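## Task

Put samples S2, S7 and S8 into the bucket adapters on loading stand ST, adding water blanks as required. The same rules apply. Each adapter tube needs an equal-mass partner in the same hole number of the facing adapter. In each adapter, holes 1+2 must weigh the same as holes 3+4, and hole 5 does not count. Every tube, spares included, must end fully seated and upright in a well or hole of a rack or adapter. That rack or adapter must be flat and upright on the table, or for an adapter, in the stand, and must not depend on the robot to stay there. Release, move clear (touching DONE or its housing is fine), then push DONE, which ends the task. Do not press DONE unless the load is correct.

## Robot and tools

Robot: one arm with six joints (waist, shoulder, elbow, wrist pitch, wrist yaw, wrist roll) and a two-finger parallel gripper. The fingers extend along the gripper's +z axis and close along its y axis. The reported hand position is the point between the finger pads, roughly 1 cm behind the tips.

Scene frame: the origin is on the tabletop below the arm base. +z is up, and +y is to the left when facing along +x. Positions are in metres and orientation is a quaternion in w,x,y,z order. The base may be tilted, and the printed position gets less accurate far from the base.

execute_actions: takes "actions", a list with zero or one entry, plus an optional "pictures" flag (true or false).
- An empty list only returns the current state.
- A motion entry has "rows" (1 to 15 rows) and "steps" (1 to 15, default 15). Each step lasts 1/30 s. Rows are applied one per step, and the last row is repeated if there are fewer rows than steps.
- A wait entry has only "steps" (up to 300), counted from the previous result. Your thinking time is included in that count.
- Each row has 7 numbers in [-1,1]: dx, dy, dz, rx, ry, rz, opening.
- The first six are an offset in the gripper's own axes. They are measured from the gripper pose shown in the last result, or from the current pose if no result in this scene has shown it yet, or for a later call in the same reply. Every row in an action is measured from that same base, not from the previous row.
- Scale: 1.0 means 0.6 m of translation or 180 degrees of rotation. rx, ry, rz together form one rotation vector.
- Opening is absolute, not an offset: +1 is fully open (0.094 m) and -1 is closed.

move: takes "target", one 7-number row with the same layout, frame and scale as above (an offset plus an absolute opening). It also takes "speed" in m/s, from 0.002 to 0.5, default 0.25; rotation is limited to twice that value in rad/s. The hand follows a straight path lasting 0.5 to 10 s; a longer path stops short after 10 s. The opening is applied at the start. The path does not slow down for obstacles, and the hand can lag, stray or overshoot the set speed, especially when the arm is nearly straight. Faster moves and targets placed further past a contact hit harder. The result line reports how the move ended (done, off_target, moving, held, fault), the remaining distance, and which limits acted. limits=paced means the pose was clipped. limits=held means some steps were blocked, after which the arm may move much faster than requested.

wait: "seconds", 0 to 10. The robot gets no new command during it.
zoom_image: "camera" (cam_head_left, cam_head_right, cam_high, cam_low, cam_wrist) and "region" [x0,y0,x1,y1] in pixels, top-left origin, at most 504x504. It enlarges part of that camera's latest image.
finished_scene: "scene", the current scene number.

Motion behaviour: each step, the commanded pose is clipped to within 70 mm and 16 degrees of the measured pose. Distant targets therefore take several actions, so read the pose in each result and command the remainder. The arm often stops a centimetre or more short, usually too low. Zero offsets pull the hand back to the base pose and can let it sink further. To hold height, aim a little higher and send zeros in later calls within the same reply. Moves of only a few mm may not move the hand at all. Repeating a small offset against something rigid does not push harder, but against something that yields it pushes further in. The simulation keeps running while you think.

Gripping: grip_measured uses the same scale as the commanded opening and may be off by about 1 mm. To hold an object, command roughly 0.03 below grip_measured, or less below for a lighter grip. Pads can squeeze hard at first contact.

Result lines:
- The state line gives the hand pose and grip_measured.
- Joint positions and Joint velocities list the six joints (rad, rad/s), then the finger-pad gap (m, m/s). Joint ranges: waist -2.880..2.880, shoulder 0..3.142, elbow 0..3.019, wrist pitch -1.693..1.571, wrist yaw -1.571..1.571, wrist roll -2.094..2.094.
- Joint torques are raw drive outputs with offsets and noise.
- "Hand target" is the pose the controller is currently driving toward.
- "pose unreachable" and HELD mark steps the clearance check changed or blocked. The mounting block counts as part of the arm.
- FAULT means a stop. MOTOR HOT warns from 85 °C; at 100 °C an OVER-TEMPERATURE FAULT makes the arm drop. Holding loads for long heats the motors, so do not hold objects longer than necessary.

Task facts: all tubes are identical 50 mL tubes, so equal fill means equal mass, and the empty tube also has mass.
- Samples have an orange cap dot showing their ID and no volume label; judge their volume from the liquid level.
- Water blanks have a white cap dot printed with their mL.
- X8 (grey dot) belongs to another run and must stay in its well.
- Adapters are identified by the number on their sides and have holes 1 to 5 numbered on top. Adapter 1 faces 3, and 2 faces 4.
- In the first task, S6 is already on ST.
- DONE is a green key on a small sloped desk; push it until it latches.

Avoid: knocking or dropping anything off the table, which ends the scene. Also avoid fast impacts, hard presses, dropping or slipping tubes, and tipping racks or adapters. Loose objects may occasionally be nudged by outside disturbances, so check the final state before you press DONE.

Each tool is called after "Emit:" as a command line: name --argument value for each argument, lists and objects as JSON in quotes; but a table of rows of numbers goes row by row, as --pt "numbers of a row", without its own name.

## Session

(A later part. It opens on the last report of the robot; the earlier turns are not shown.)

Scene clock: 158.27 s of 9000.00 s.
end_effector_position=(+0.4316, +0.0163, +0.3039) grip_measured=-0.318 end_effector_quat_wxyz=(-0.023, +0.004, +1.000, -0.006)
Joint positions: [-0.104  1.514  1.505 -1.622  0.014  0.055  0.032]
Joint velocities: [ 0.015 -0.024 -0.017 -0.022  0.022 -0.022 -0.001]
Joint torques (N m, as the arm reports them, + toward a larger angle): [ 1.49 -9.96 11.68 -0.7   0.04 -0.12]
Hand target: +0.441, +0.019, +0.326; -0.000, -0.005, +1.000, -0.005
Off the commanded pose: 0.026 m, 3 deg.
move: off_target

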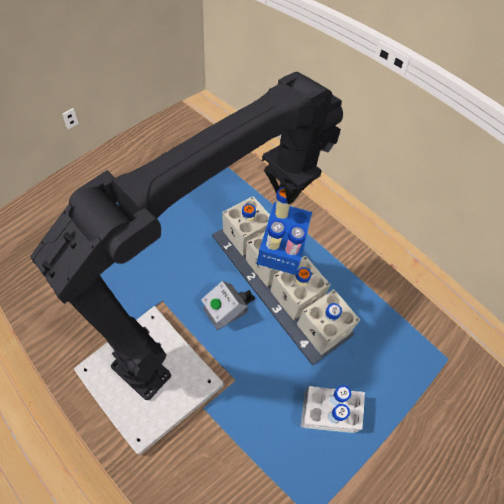

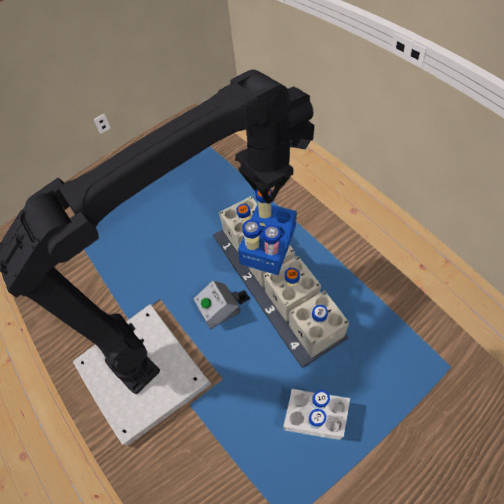

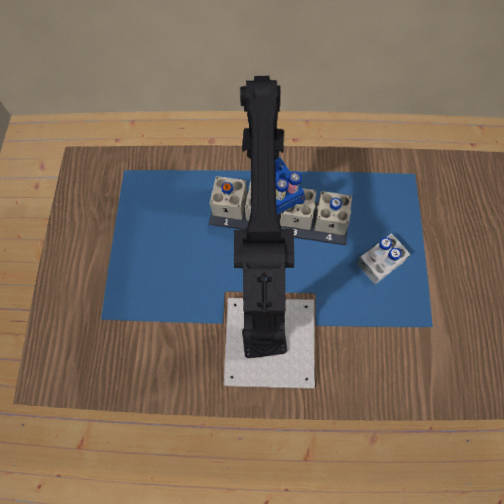

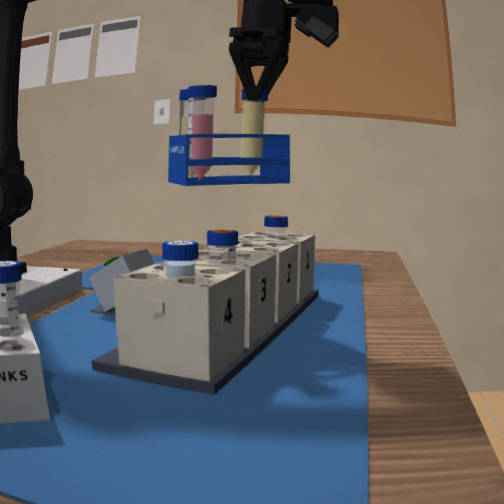

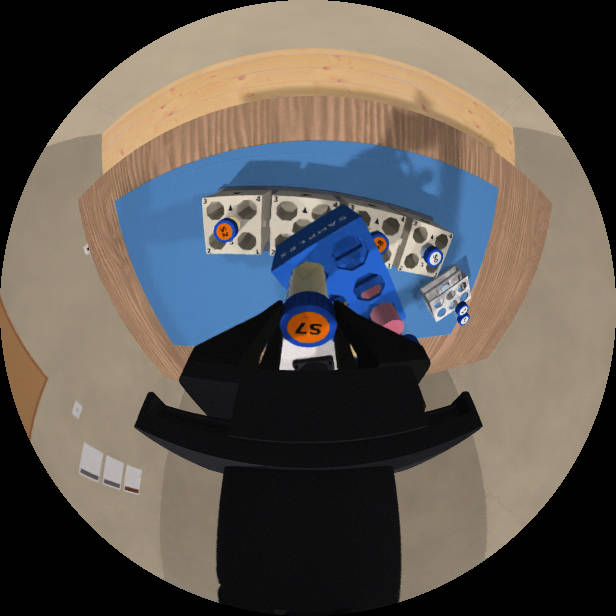

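Emit:
move --target '[0.16,0.53,-0.04,0,-0.012,0,-0.345]' --speed 0.08

Scene clock: 167.33 s of 9000.00 s.
end_effector_position=(+0.3344, +0.3275, +0.3062) grip_measured=-0.318 end_effector_quat_wxyz=(-0.020, -0.002, +1.000, -0.021)
Joint positions: [ 0.621  1.616  1.63  -1.654 -0.003  0.768  0.032]
Joint velocities: [-0.005  0.005  0.002 -0.027 -0.022  0.007  0.   ]
Joint torques (N m, as the arm reports them, + toward a larger angle): [  0.91 -10.98  12.    -0.71   0.1    0.04]
Hand target: +0.342, +0.335, +0.326; -0.005, +0.004, +1.000, -0.007
Off the commanded pose: 0.024 m, 3 deg.
After step 90, 1.57 s passed at rest.
move: off_target

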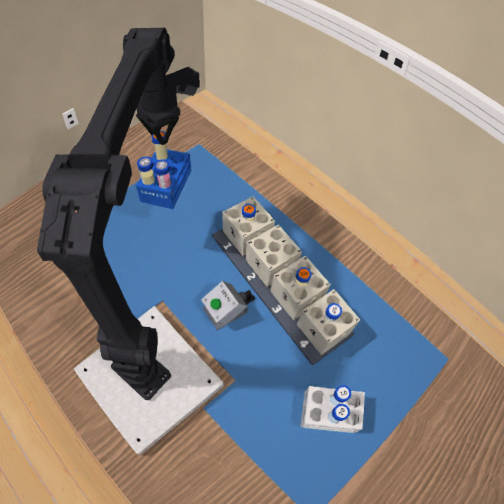

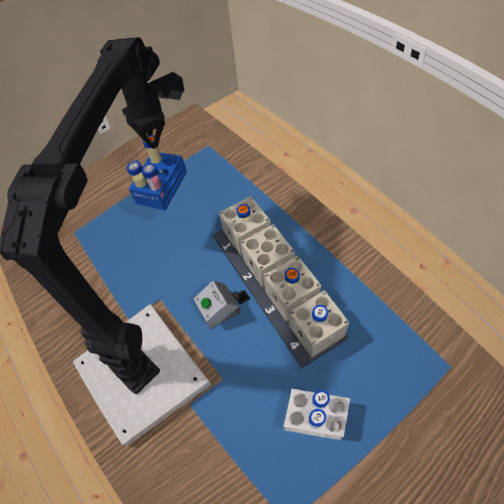

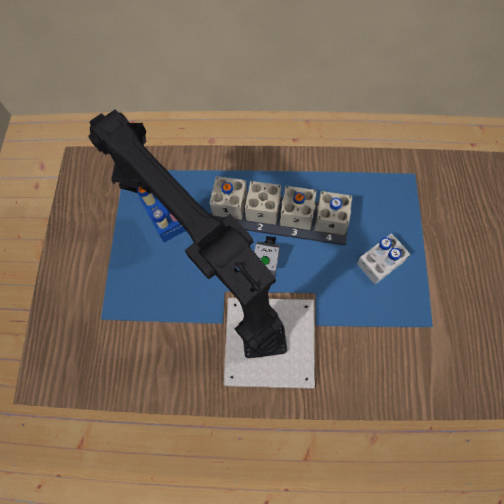

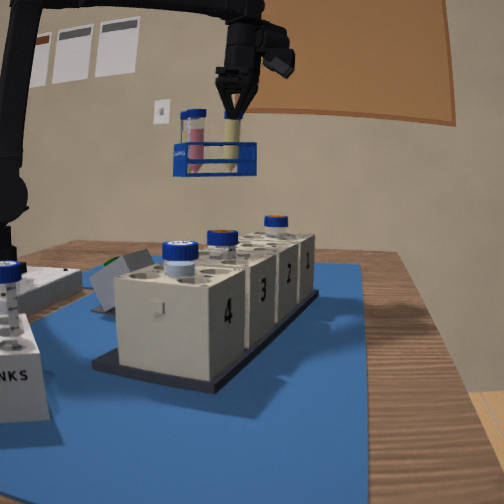

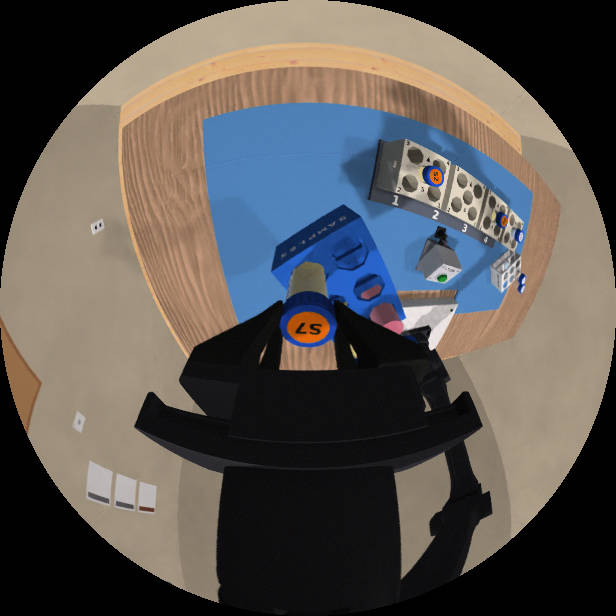

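Emit:
move --target '[-0.015,0.015,0.314,-0.013,-0.013,0,-0.345]' --speed 0.05

Emit:
move --target '[0,0,0,0,0,0,0.1]'

Scene clock: 173.47 s of 9000.00 s.
end_effector_position=(+0.3348, +0.3264, +0.1233) grip_measured=-0.318 end_effector_quat_wxyz=(+0.001, -0.000, +1.000, -0.001)
Joint positions: [ 0.621  1.678  1.214 -1.119 -0.003  0.771  0.032]
Joint velocities: [ 0.005 -0.015 -0.017  0.007 -0.051  0.051  0.001]
Joint torques (N m, as the arm reports them, + toward a larger angle): [  0.92 -10.19   7.06   0.35   0.08  -0.06]
Hand target: +0.338, +0.329, +0.117; +0.001, -0.002, +1.000, -0.001
Off the commanded pose: 0.006 m, 0 deg.
move: done

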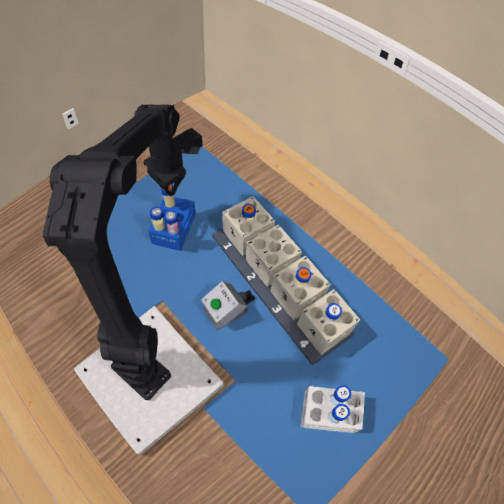

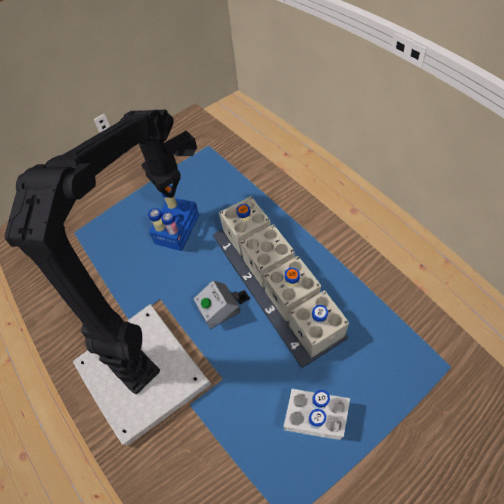

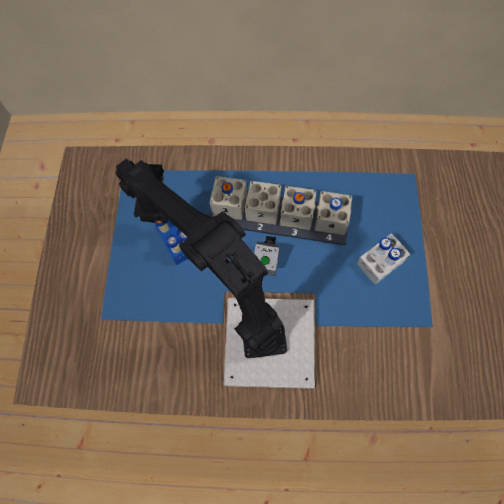

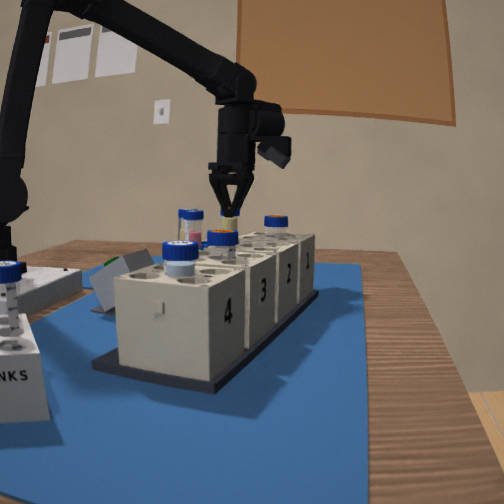

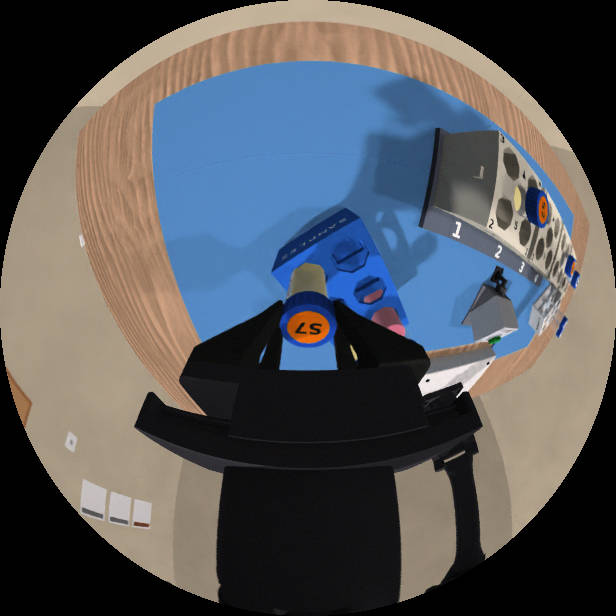

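Scene clock: 173.97 s of 9000.00 s.
end_effector_position=(+0.3348, +0.3264, +0.1233) grip_measured=+0.098 end_effector_quat_wxyz=(+0.001, -0.000, +1.000, -0.001)
Joint positions: [ 0.621  1.678  1.214 -1.119 -0.003  0.771  0.052]
Joint velocities: [-0.005  0.005 -0.002 -0.012 -0.022  0.081 -0.001]
Joint torques (N m, as the arm reports them, + toward a larger angle): [  0.85 -11.17   6.8   -0.11   0.09  -0.03]
Hand target: +0.335, +0.326, +0.123; +0.001, -0.000, +1.000, -0.001
Off the commanded pose: 0.000 m, 0 deg.
move: done

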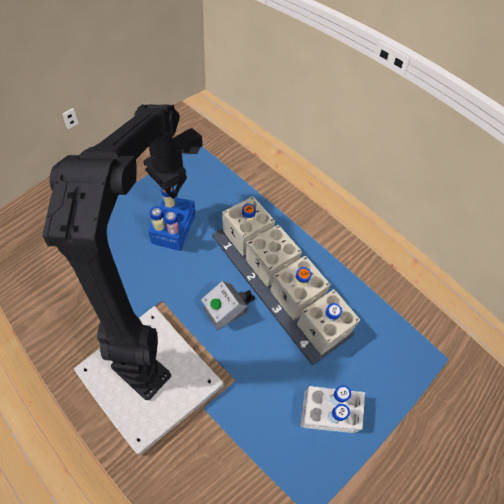

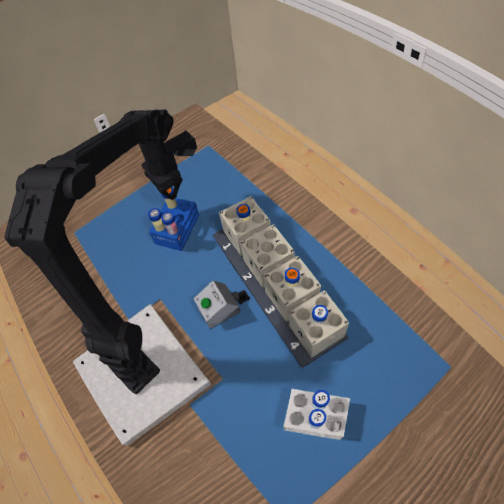

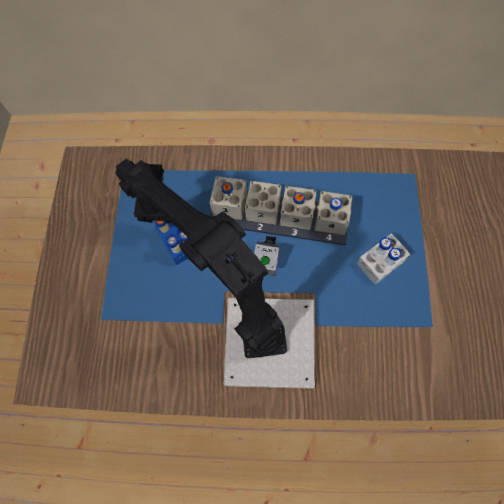

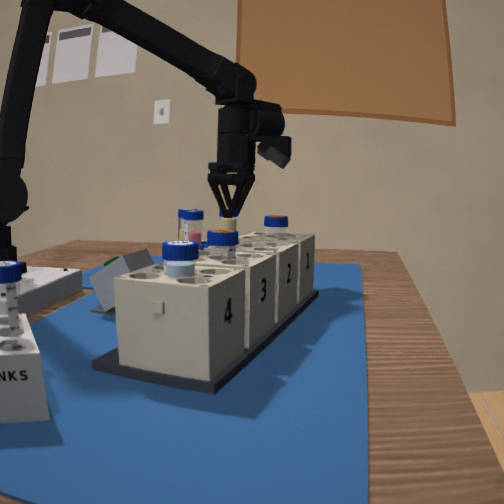

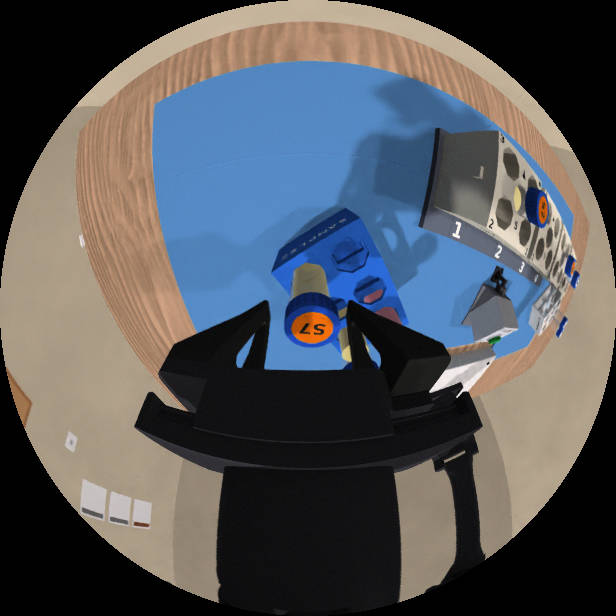

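Emit:
move --target '[-0.006,-0.013,0,0,0,0,0.1]' --speed 0.02

Emit:
move --target '[0,0,0,0,0,0,-0.345]'

Emit:
move --target '[0,0,-0.06,-0.015,-0.012,0,-0.345]' --speed 0.03

Scene clock: 178.17 s of 9000.00 s.
end_effector_position=(+0.3357, +0.3196, +0.1199) grip_measured=+0.098 end_effector_quat_wxyz=(-0.003, +0.002, +1.000, -0.004)
Joint positions: [ 0.609  1.678  1.205 -1.119 -0.003  0.763  0.052]
Joint velocities: [-0.005 -0.005 -0.022  0.002 -0.081 -0.066 -0.001]
Joint torques (N m, as the arm reports them, + toward a larger angle): [  0.57 -11.66   6.76  -0.05   0.1   -0.12]
Hand target: +0.338, +0.319, +0.123; +0.001, -0.000, +1.000, -0.001
Off the commanded pose: 0.004 m, 1 deg.
After step 90, 0.43 s passed at rest.
move: done

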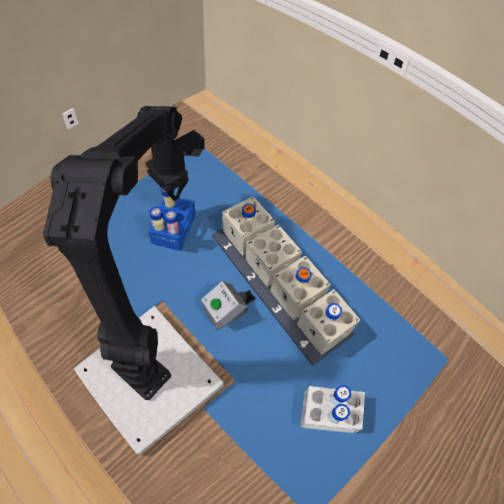

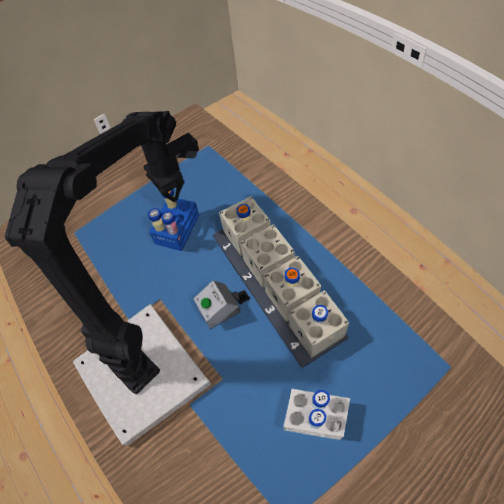

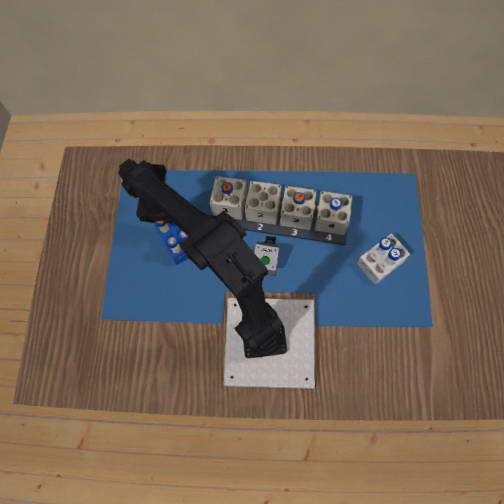

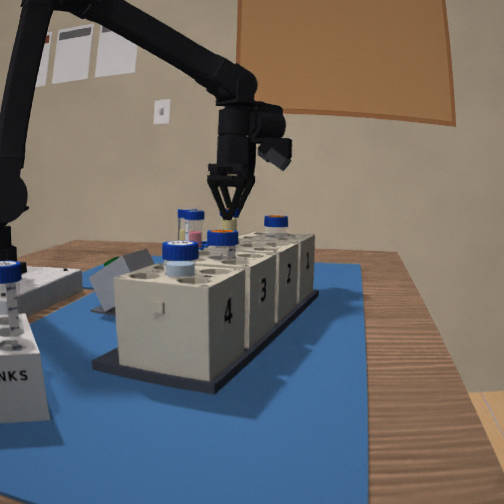

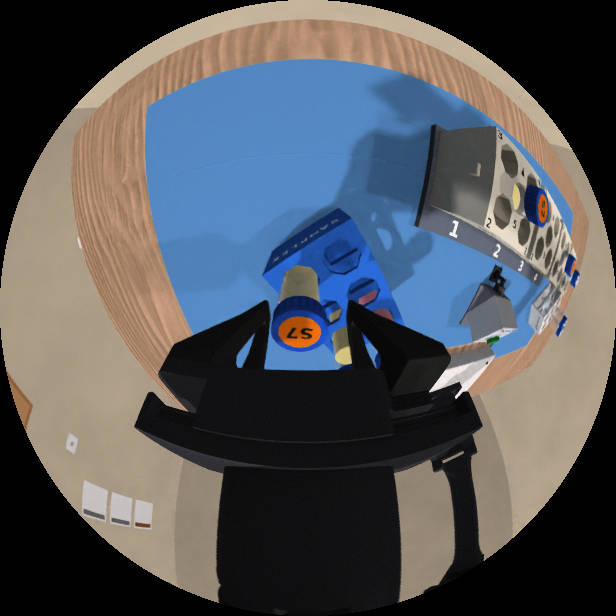

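Scene clock: 178.67 s of 9000.00 s.
end_effector_position=(+0.3356, +0.3197, +0.1199) grip_measured=-0.318 end_effector_quat_wxyz=(-0.003, +0.002, +1.000, -0.004)
Joint positions: [ 0.609  1.678  1.205 -1.119 -0.004  0.763  0.032]
Joint velocities: [-0.015 -0.005  0.002  0.012  0.007  0.022  0.001]
Joint torques (N m, as the arm reports them, + toward a larger angle): [  0.84 -11.2    6.75  -0.11   0.11  -0.04]
Hand target: +0.336, +0.320, +0.120; -0.003, +0.002, +1.000, -0.004
Off the commanded pose: 0.000 m, 0 deg.
move: done

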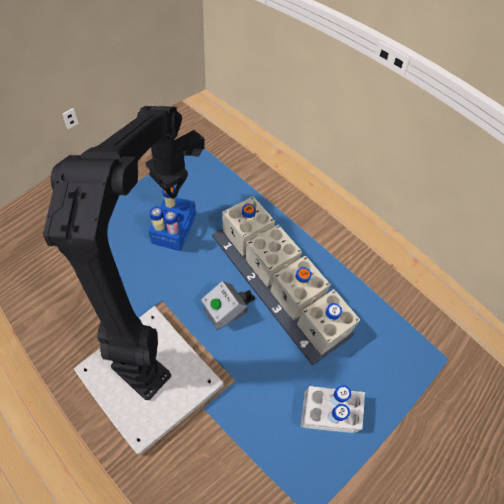

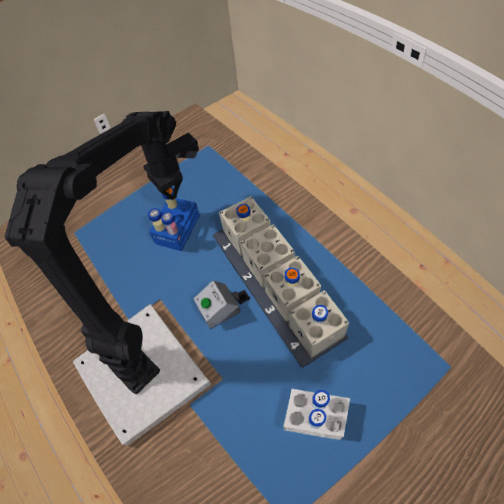

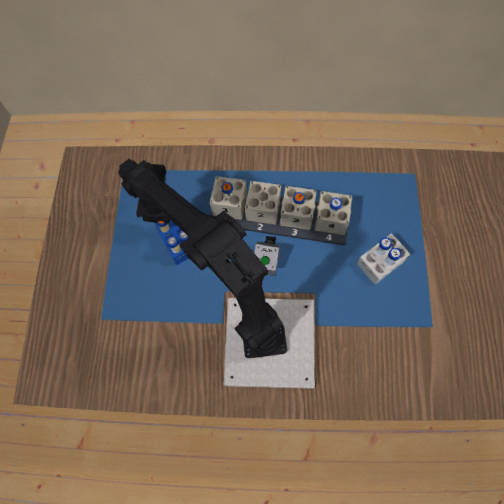

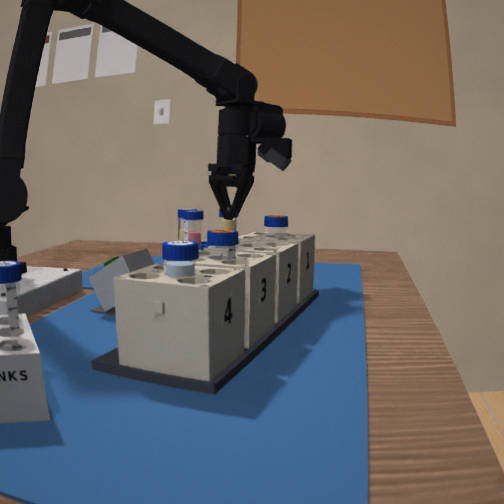

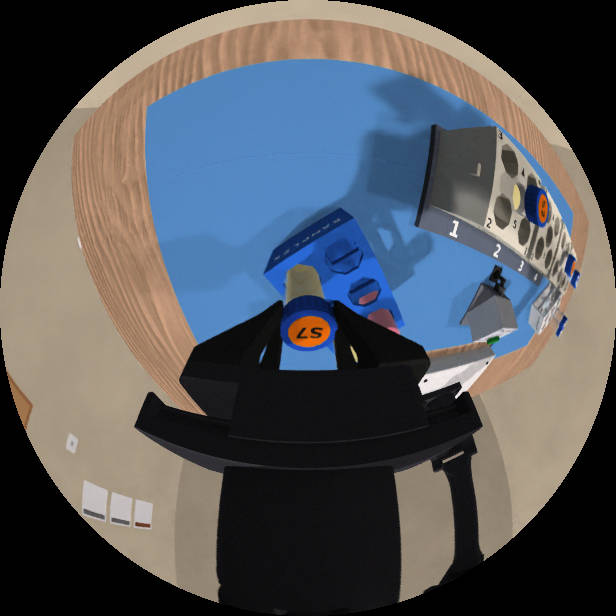

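Scene clock: 180.13 s of 9000.00 s.
end_effector_position=(+0.3340, +0.3188, +0.1379) grip_measured=-0.318 end_effector_quat_wxyz=(+0.006, +0.002, +1.000, +0.006)
Joint positions: [ 0.609  1.638  1.205 -1.132 -0.006  0.763  0.032]
Joint velocities: [ 0.005 -0.005 -0.002 -0.002 -0.007  0.022  0.001]
Joint torques (N m, as the arm reports them, + toward a larger angle): [  0.74 -12.95   7.55  -0.45  -0.08  -0.06]
Hand target: +0.335, +0.320, +0.156; +0.016, +0.002, +1.000, +0.019
Off the commanded pose: 0.018 m, 2 deg.
move: off_target

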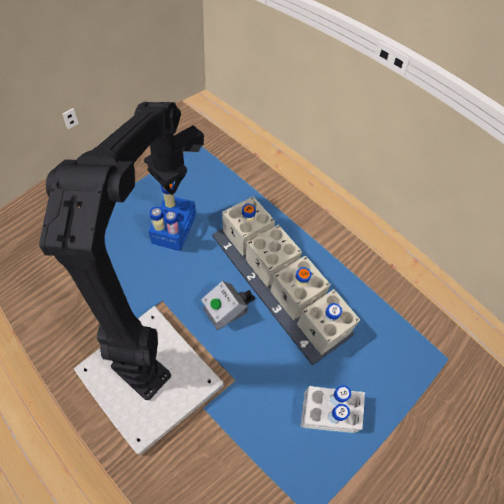

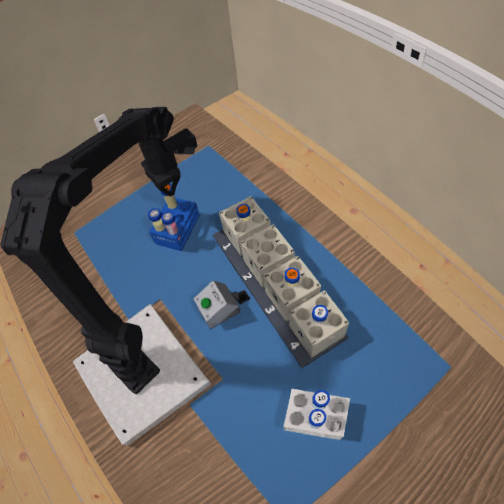

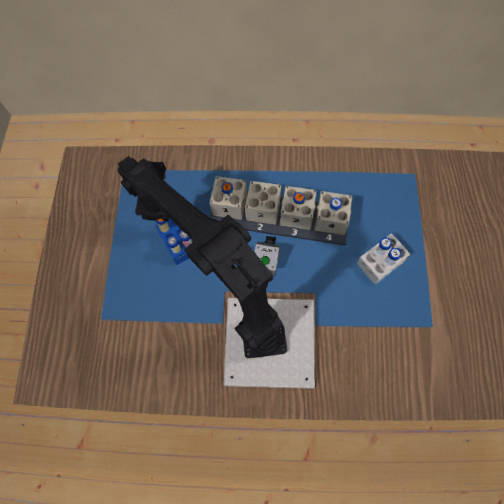

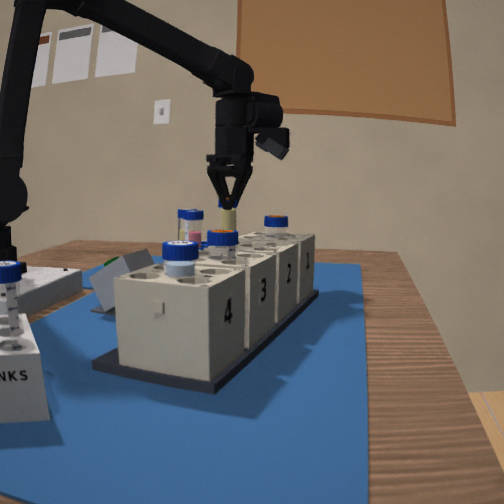

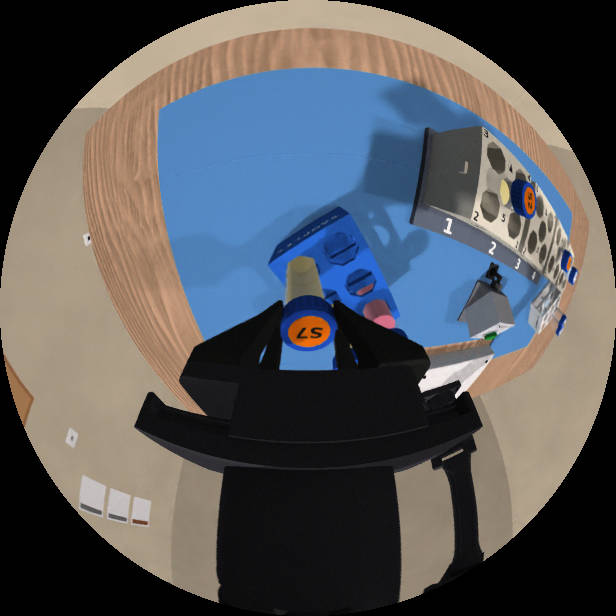

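The tube now slides out and the rack stays down.

Emit:
move --target '[-0.01,0.005,-0.13,-0.008,-0.008,0,-0.345]' --speed 0.05

Scene clock: 183.93 s of 9000.00 s.
end_effector_position=(+0.3265, +0.3121, +0.1850) grip_measured=-0.318 end_effector_quat_wxyz=(-0.005, +0.002, +1.000, -0.004)
Joint positions: [ 0.609  1.588  1.276 -1.285 -0.006  0.763  0.032]
Joint velocities: [ 0.005  0.005  0.002  0.002 -0.007 -0.037 -0.001]
Joint torques (N m, as the arm reports them, + toward a larger angle): [  0.58 -12.61  10.78  -0.56   0.08  -0.08]
Hand target: +0.337, +0.320, +0.216; +0.019, +0.002, +1.000, +0.019
Off the commanded pose: 0.035 m, 4 deg.
move: off_target

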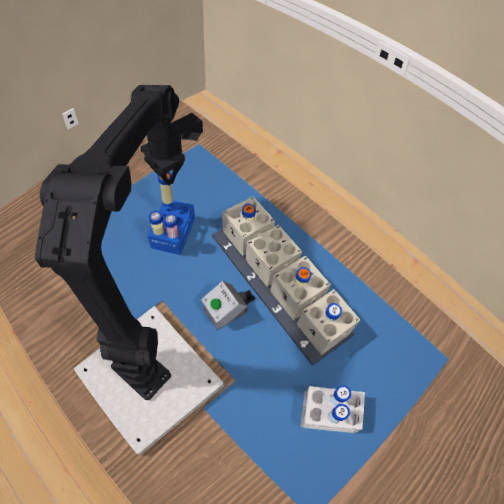

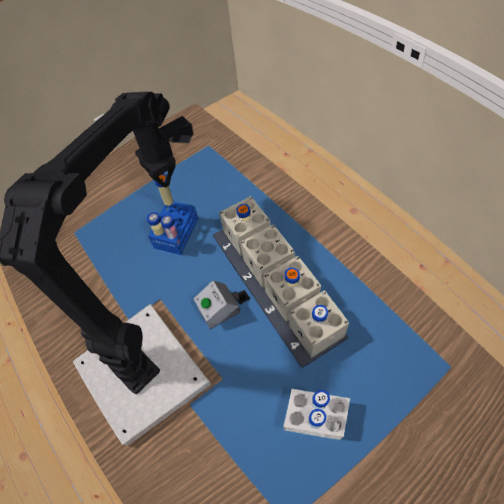

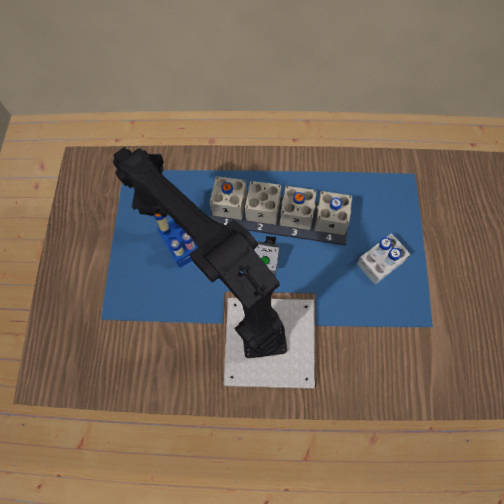

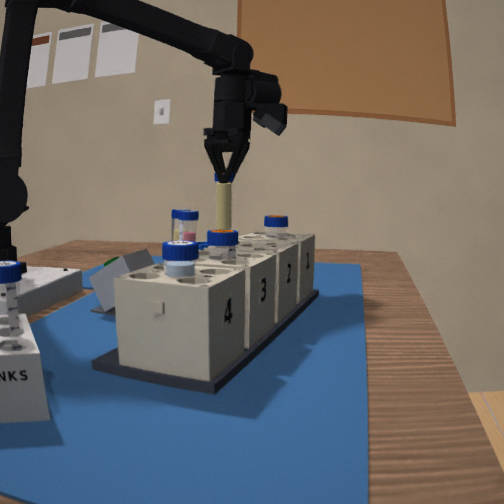

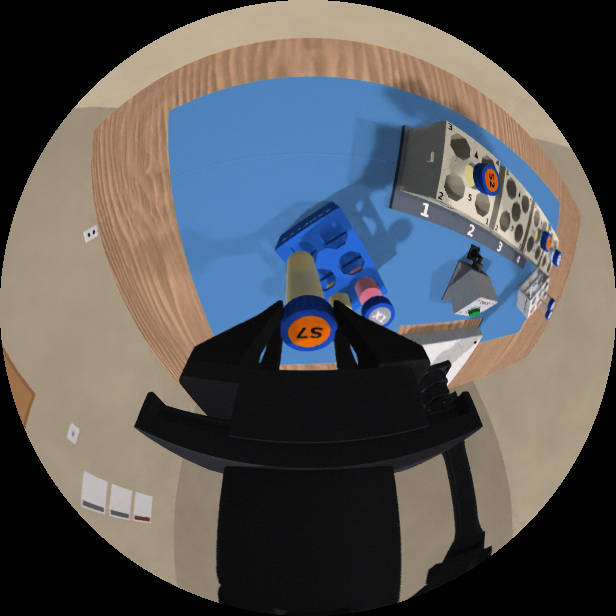

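Emit:
move --target '[-0.016,0.016,-0.2,0,0,0,-0.345]' --speed 0.1

Emit:
move --target '[-0.185,-0.51,-0.07,-0.015,-0.015,0,-0.345]' --speed 0.18

Scene clock: 187.97 s of 9000.00 s.
end_effector_position=(+0.3302, +0.3164, +0.2828) grip_measured=-0.318 end_effector_quat_wxyz=(-0.021, +0.002, +1.000, -0.020)
Joint positions: [ 0.609  1.588  1.536 -1.589 -0.006  0.763  0.032]
Joint velocities: [-0.015 -0.015  0.002 -0.017 -0.037 -0.081 -0.   ]
Joint torques (N m, as the arm reports them, + toward a larger angle): [  0.99 -11.44  10.98  -0.67   0.09  -0.03]
Hand target: +0.336, +0.322, +0.305; -0.005, +0.002, +1.000, -0.004
Off the commanded pose: 0.024 m, 3 deg.
move: off_target

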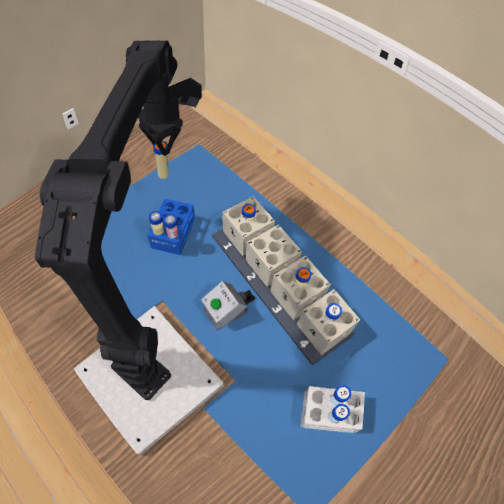

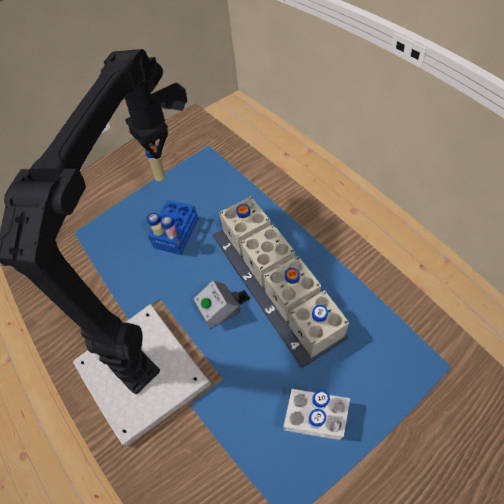

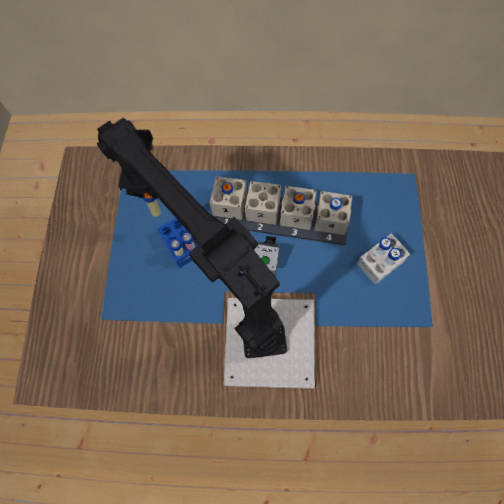

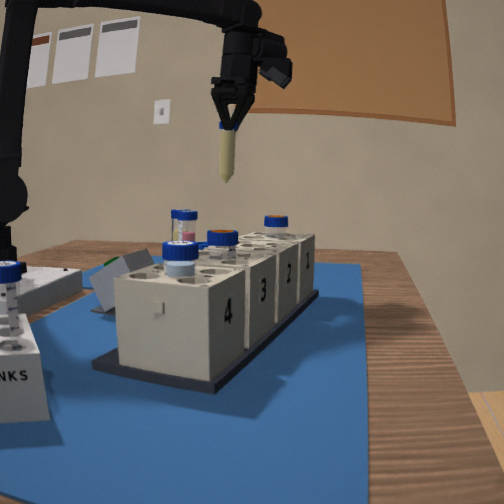

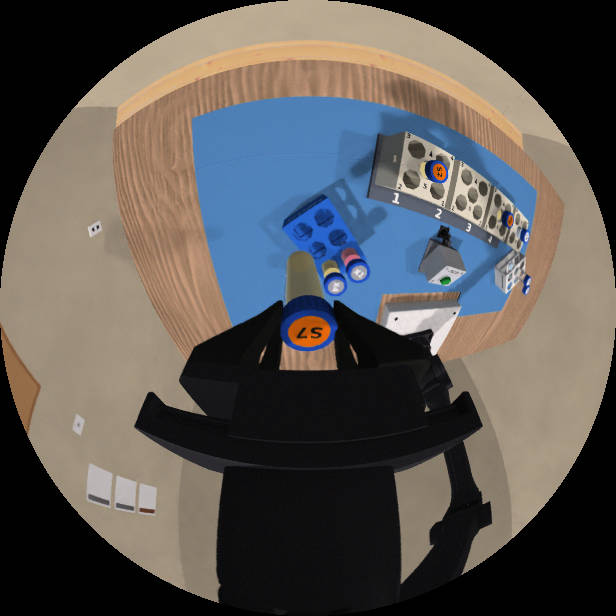

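Scene clock: 190.30 s of 9000.00 s.
end_effector_position=(+0.4280, +0.0076, +0.3194) grip_measured=-0.318 end_effector_quat_wxyz=(-0.009, +0.011, +1.000, +0.002)
Joint positions: [-0.129  1.487  1.517 -1.632 -0.001  0.043  0.032]
Joint velocities: [-0.005  0.005 -0.007  0.002 -0.037 -0.066  0.   ]
Joint torques (N m, as the arm reports them, + toward a larger angle): [ 1.51 -8.79 11.25 -0.52 -0.07 -0.12]
Hand target: +0.438, +0.011, +0.334; +0.004, +0.002, +1.000, +0.004
Off the commanded pose: 0.019 m, 2 deg.
move: off_target

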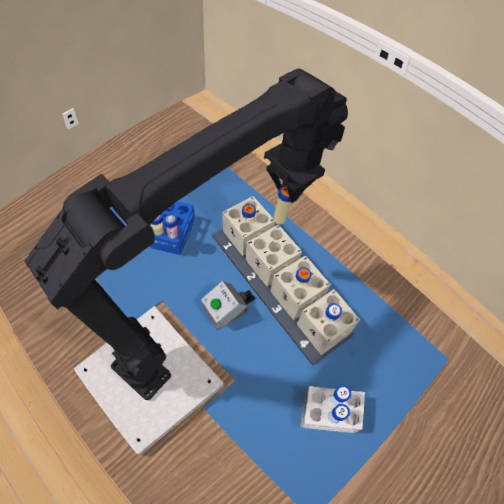

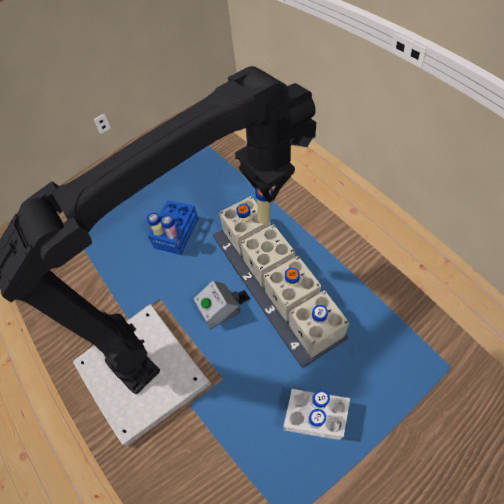

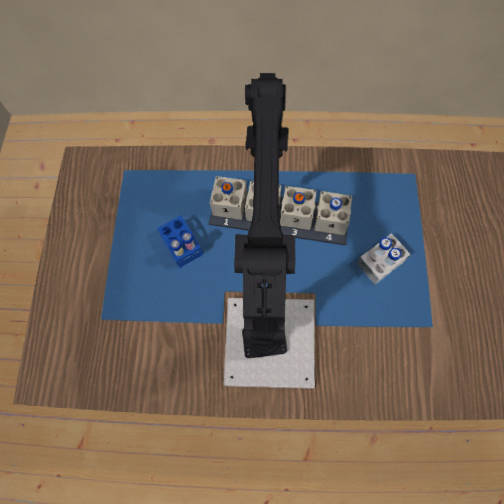

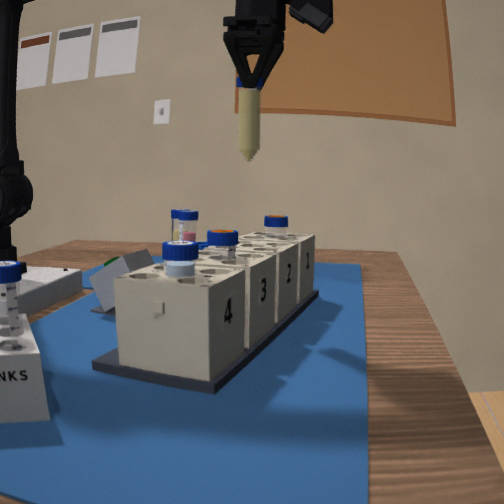

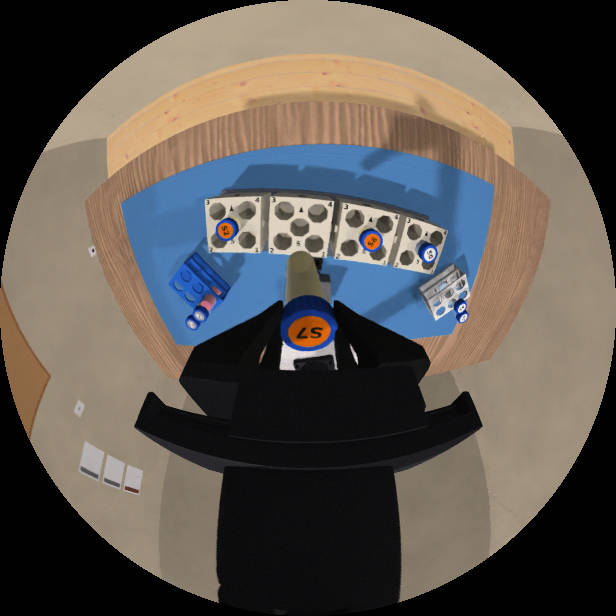

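Emit:
move --target '[-0.018,0.029,0.175,0.021,-0.006,0,-0.345]' --speed 0.08

Emit:
zoom_image --camera "cam_wrist" --region '[210,160,410,360]'

Scene clock: 195.17 s of 9000.00 s.
end_effector_position=(+0.4326, +0.0224, +0.2161) grip_measured=-0.318 end_effector_quat_wxyz=(-0.005, +0.008, +1.000, -0.029)
Joint positions: [-0.072  1.523  1.283 -1.36   0.061  0.096  0.032]
Joint velocities: [-0.015 -0.015  0.002 -0.002 -0.022 -0.007  0.001]
Joint torques (N m, as the arm reports them, + toward a larger angle): [ 1.6  -9.16  7.81  0.34  0.19  0.04]
Hand target: +0.438, +0.025, +0.214; -0.001, +0.011, +0.999, -0.031
Off the commanded pose: 0.006 m, 1 deg.
After step 90, 0.13 s passed at rest.
move: done

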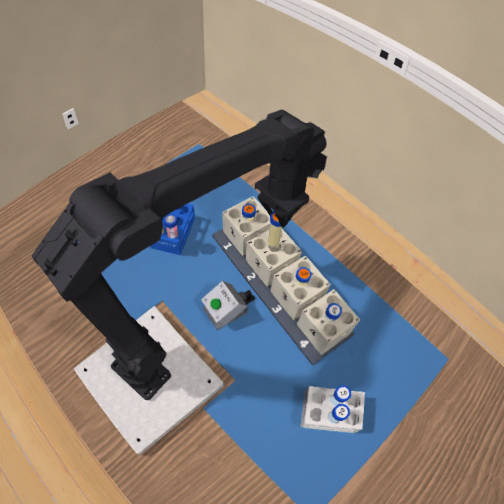

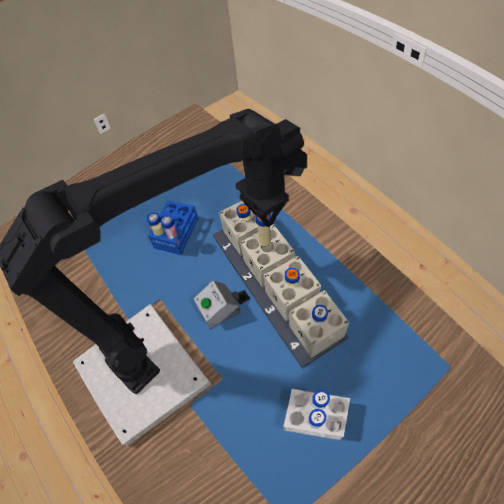

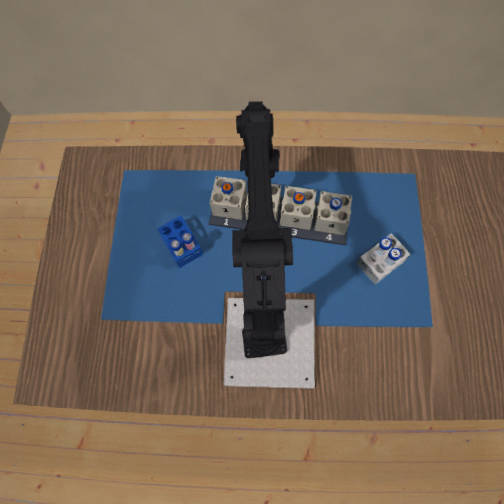

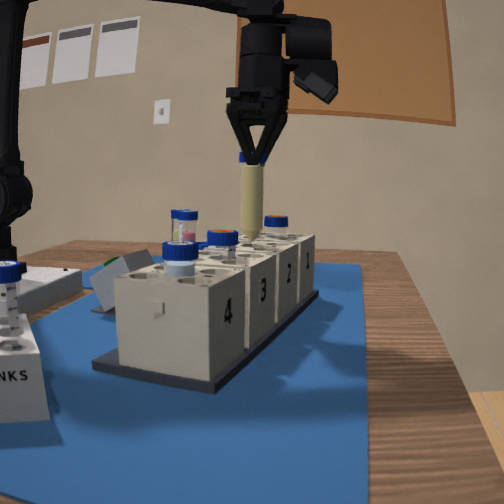

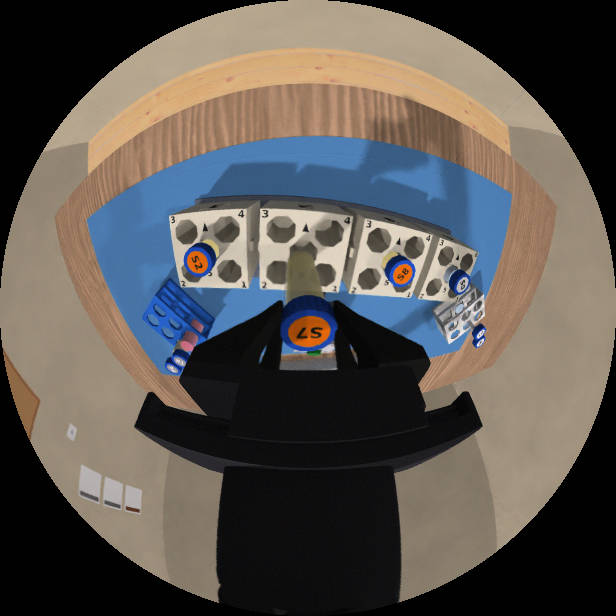

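Region (210, 160, 410, 360) of cam_wrist's 616x616 image, scaled by 2.520, with more detail than that image has.

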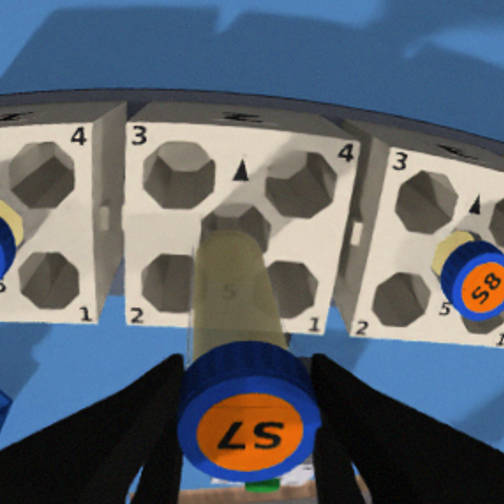

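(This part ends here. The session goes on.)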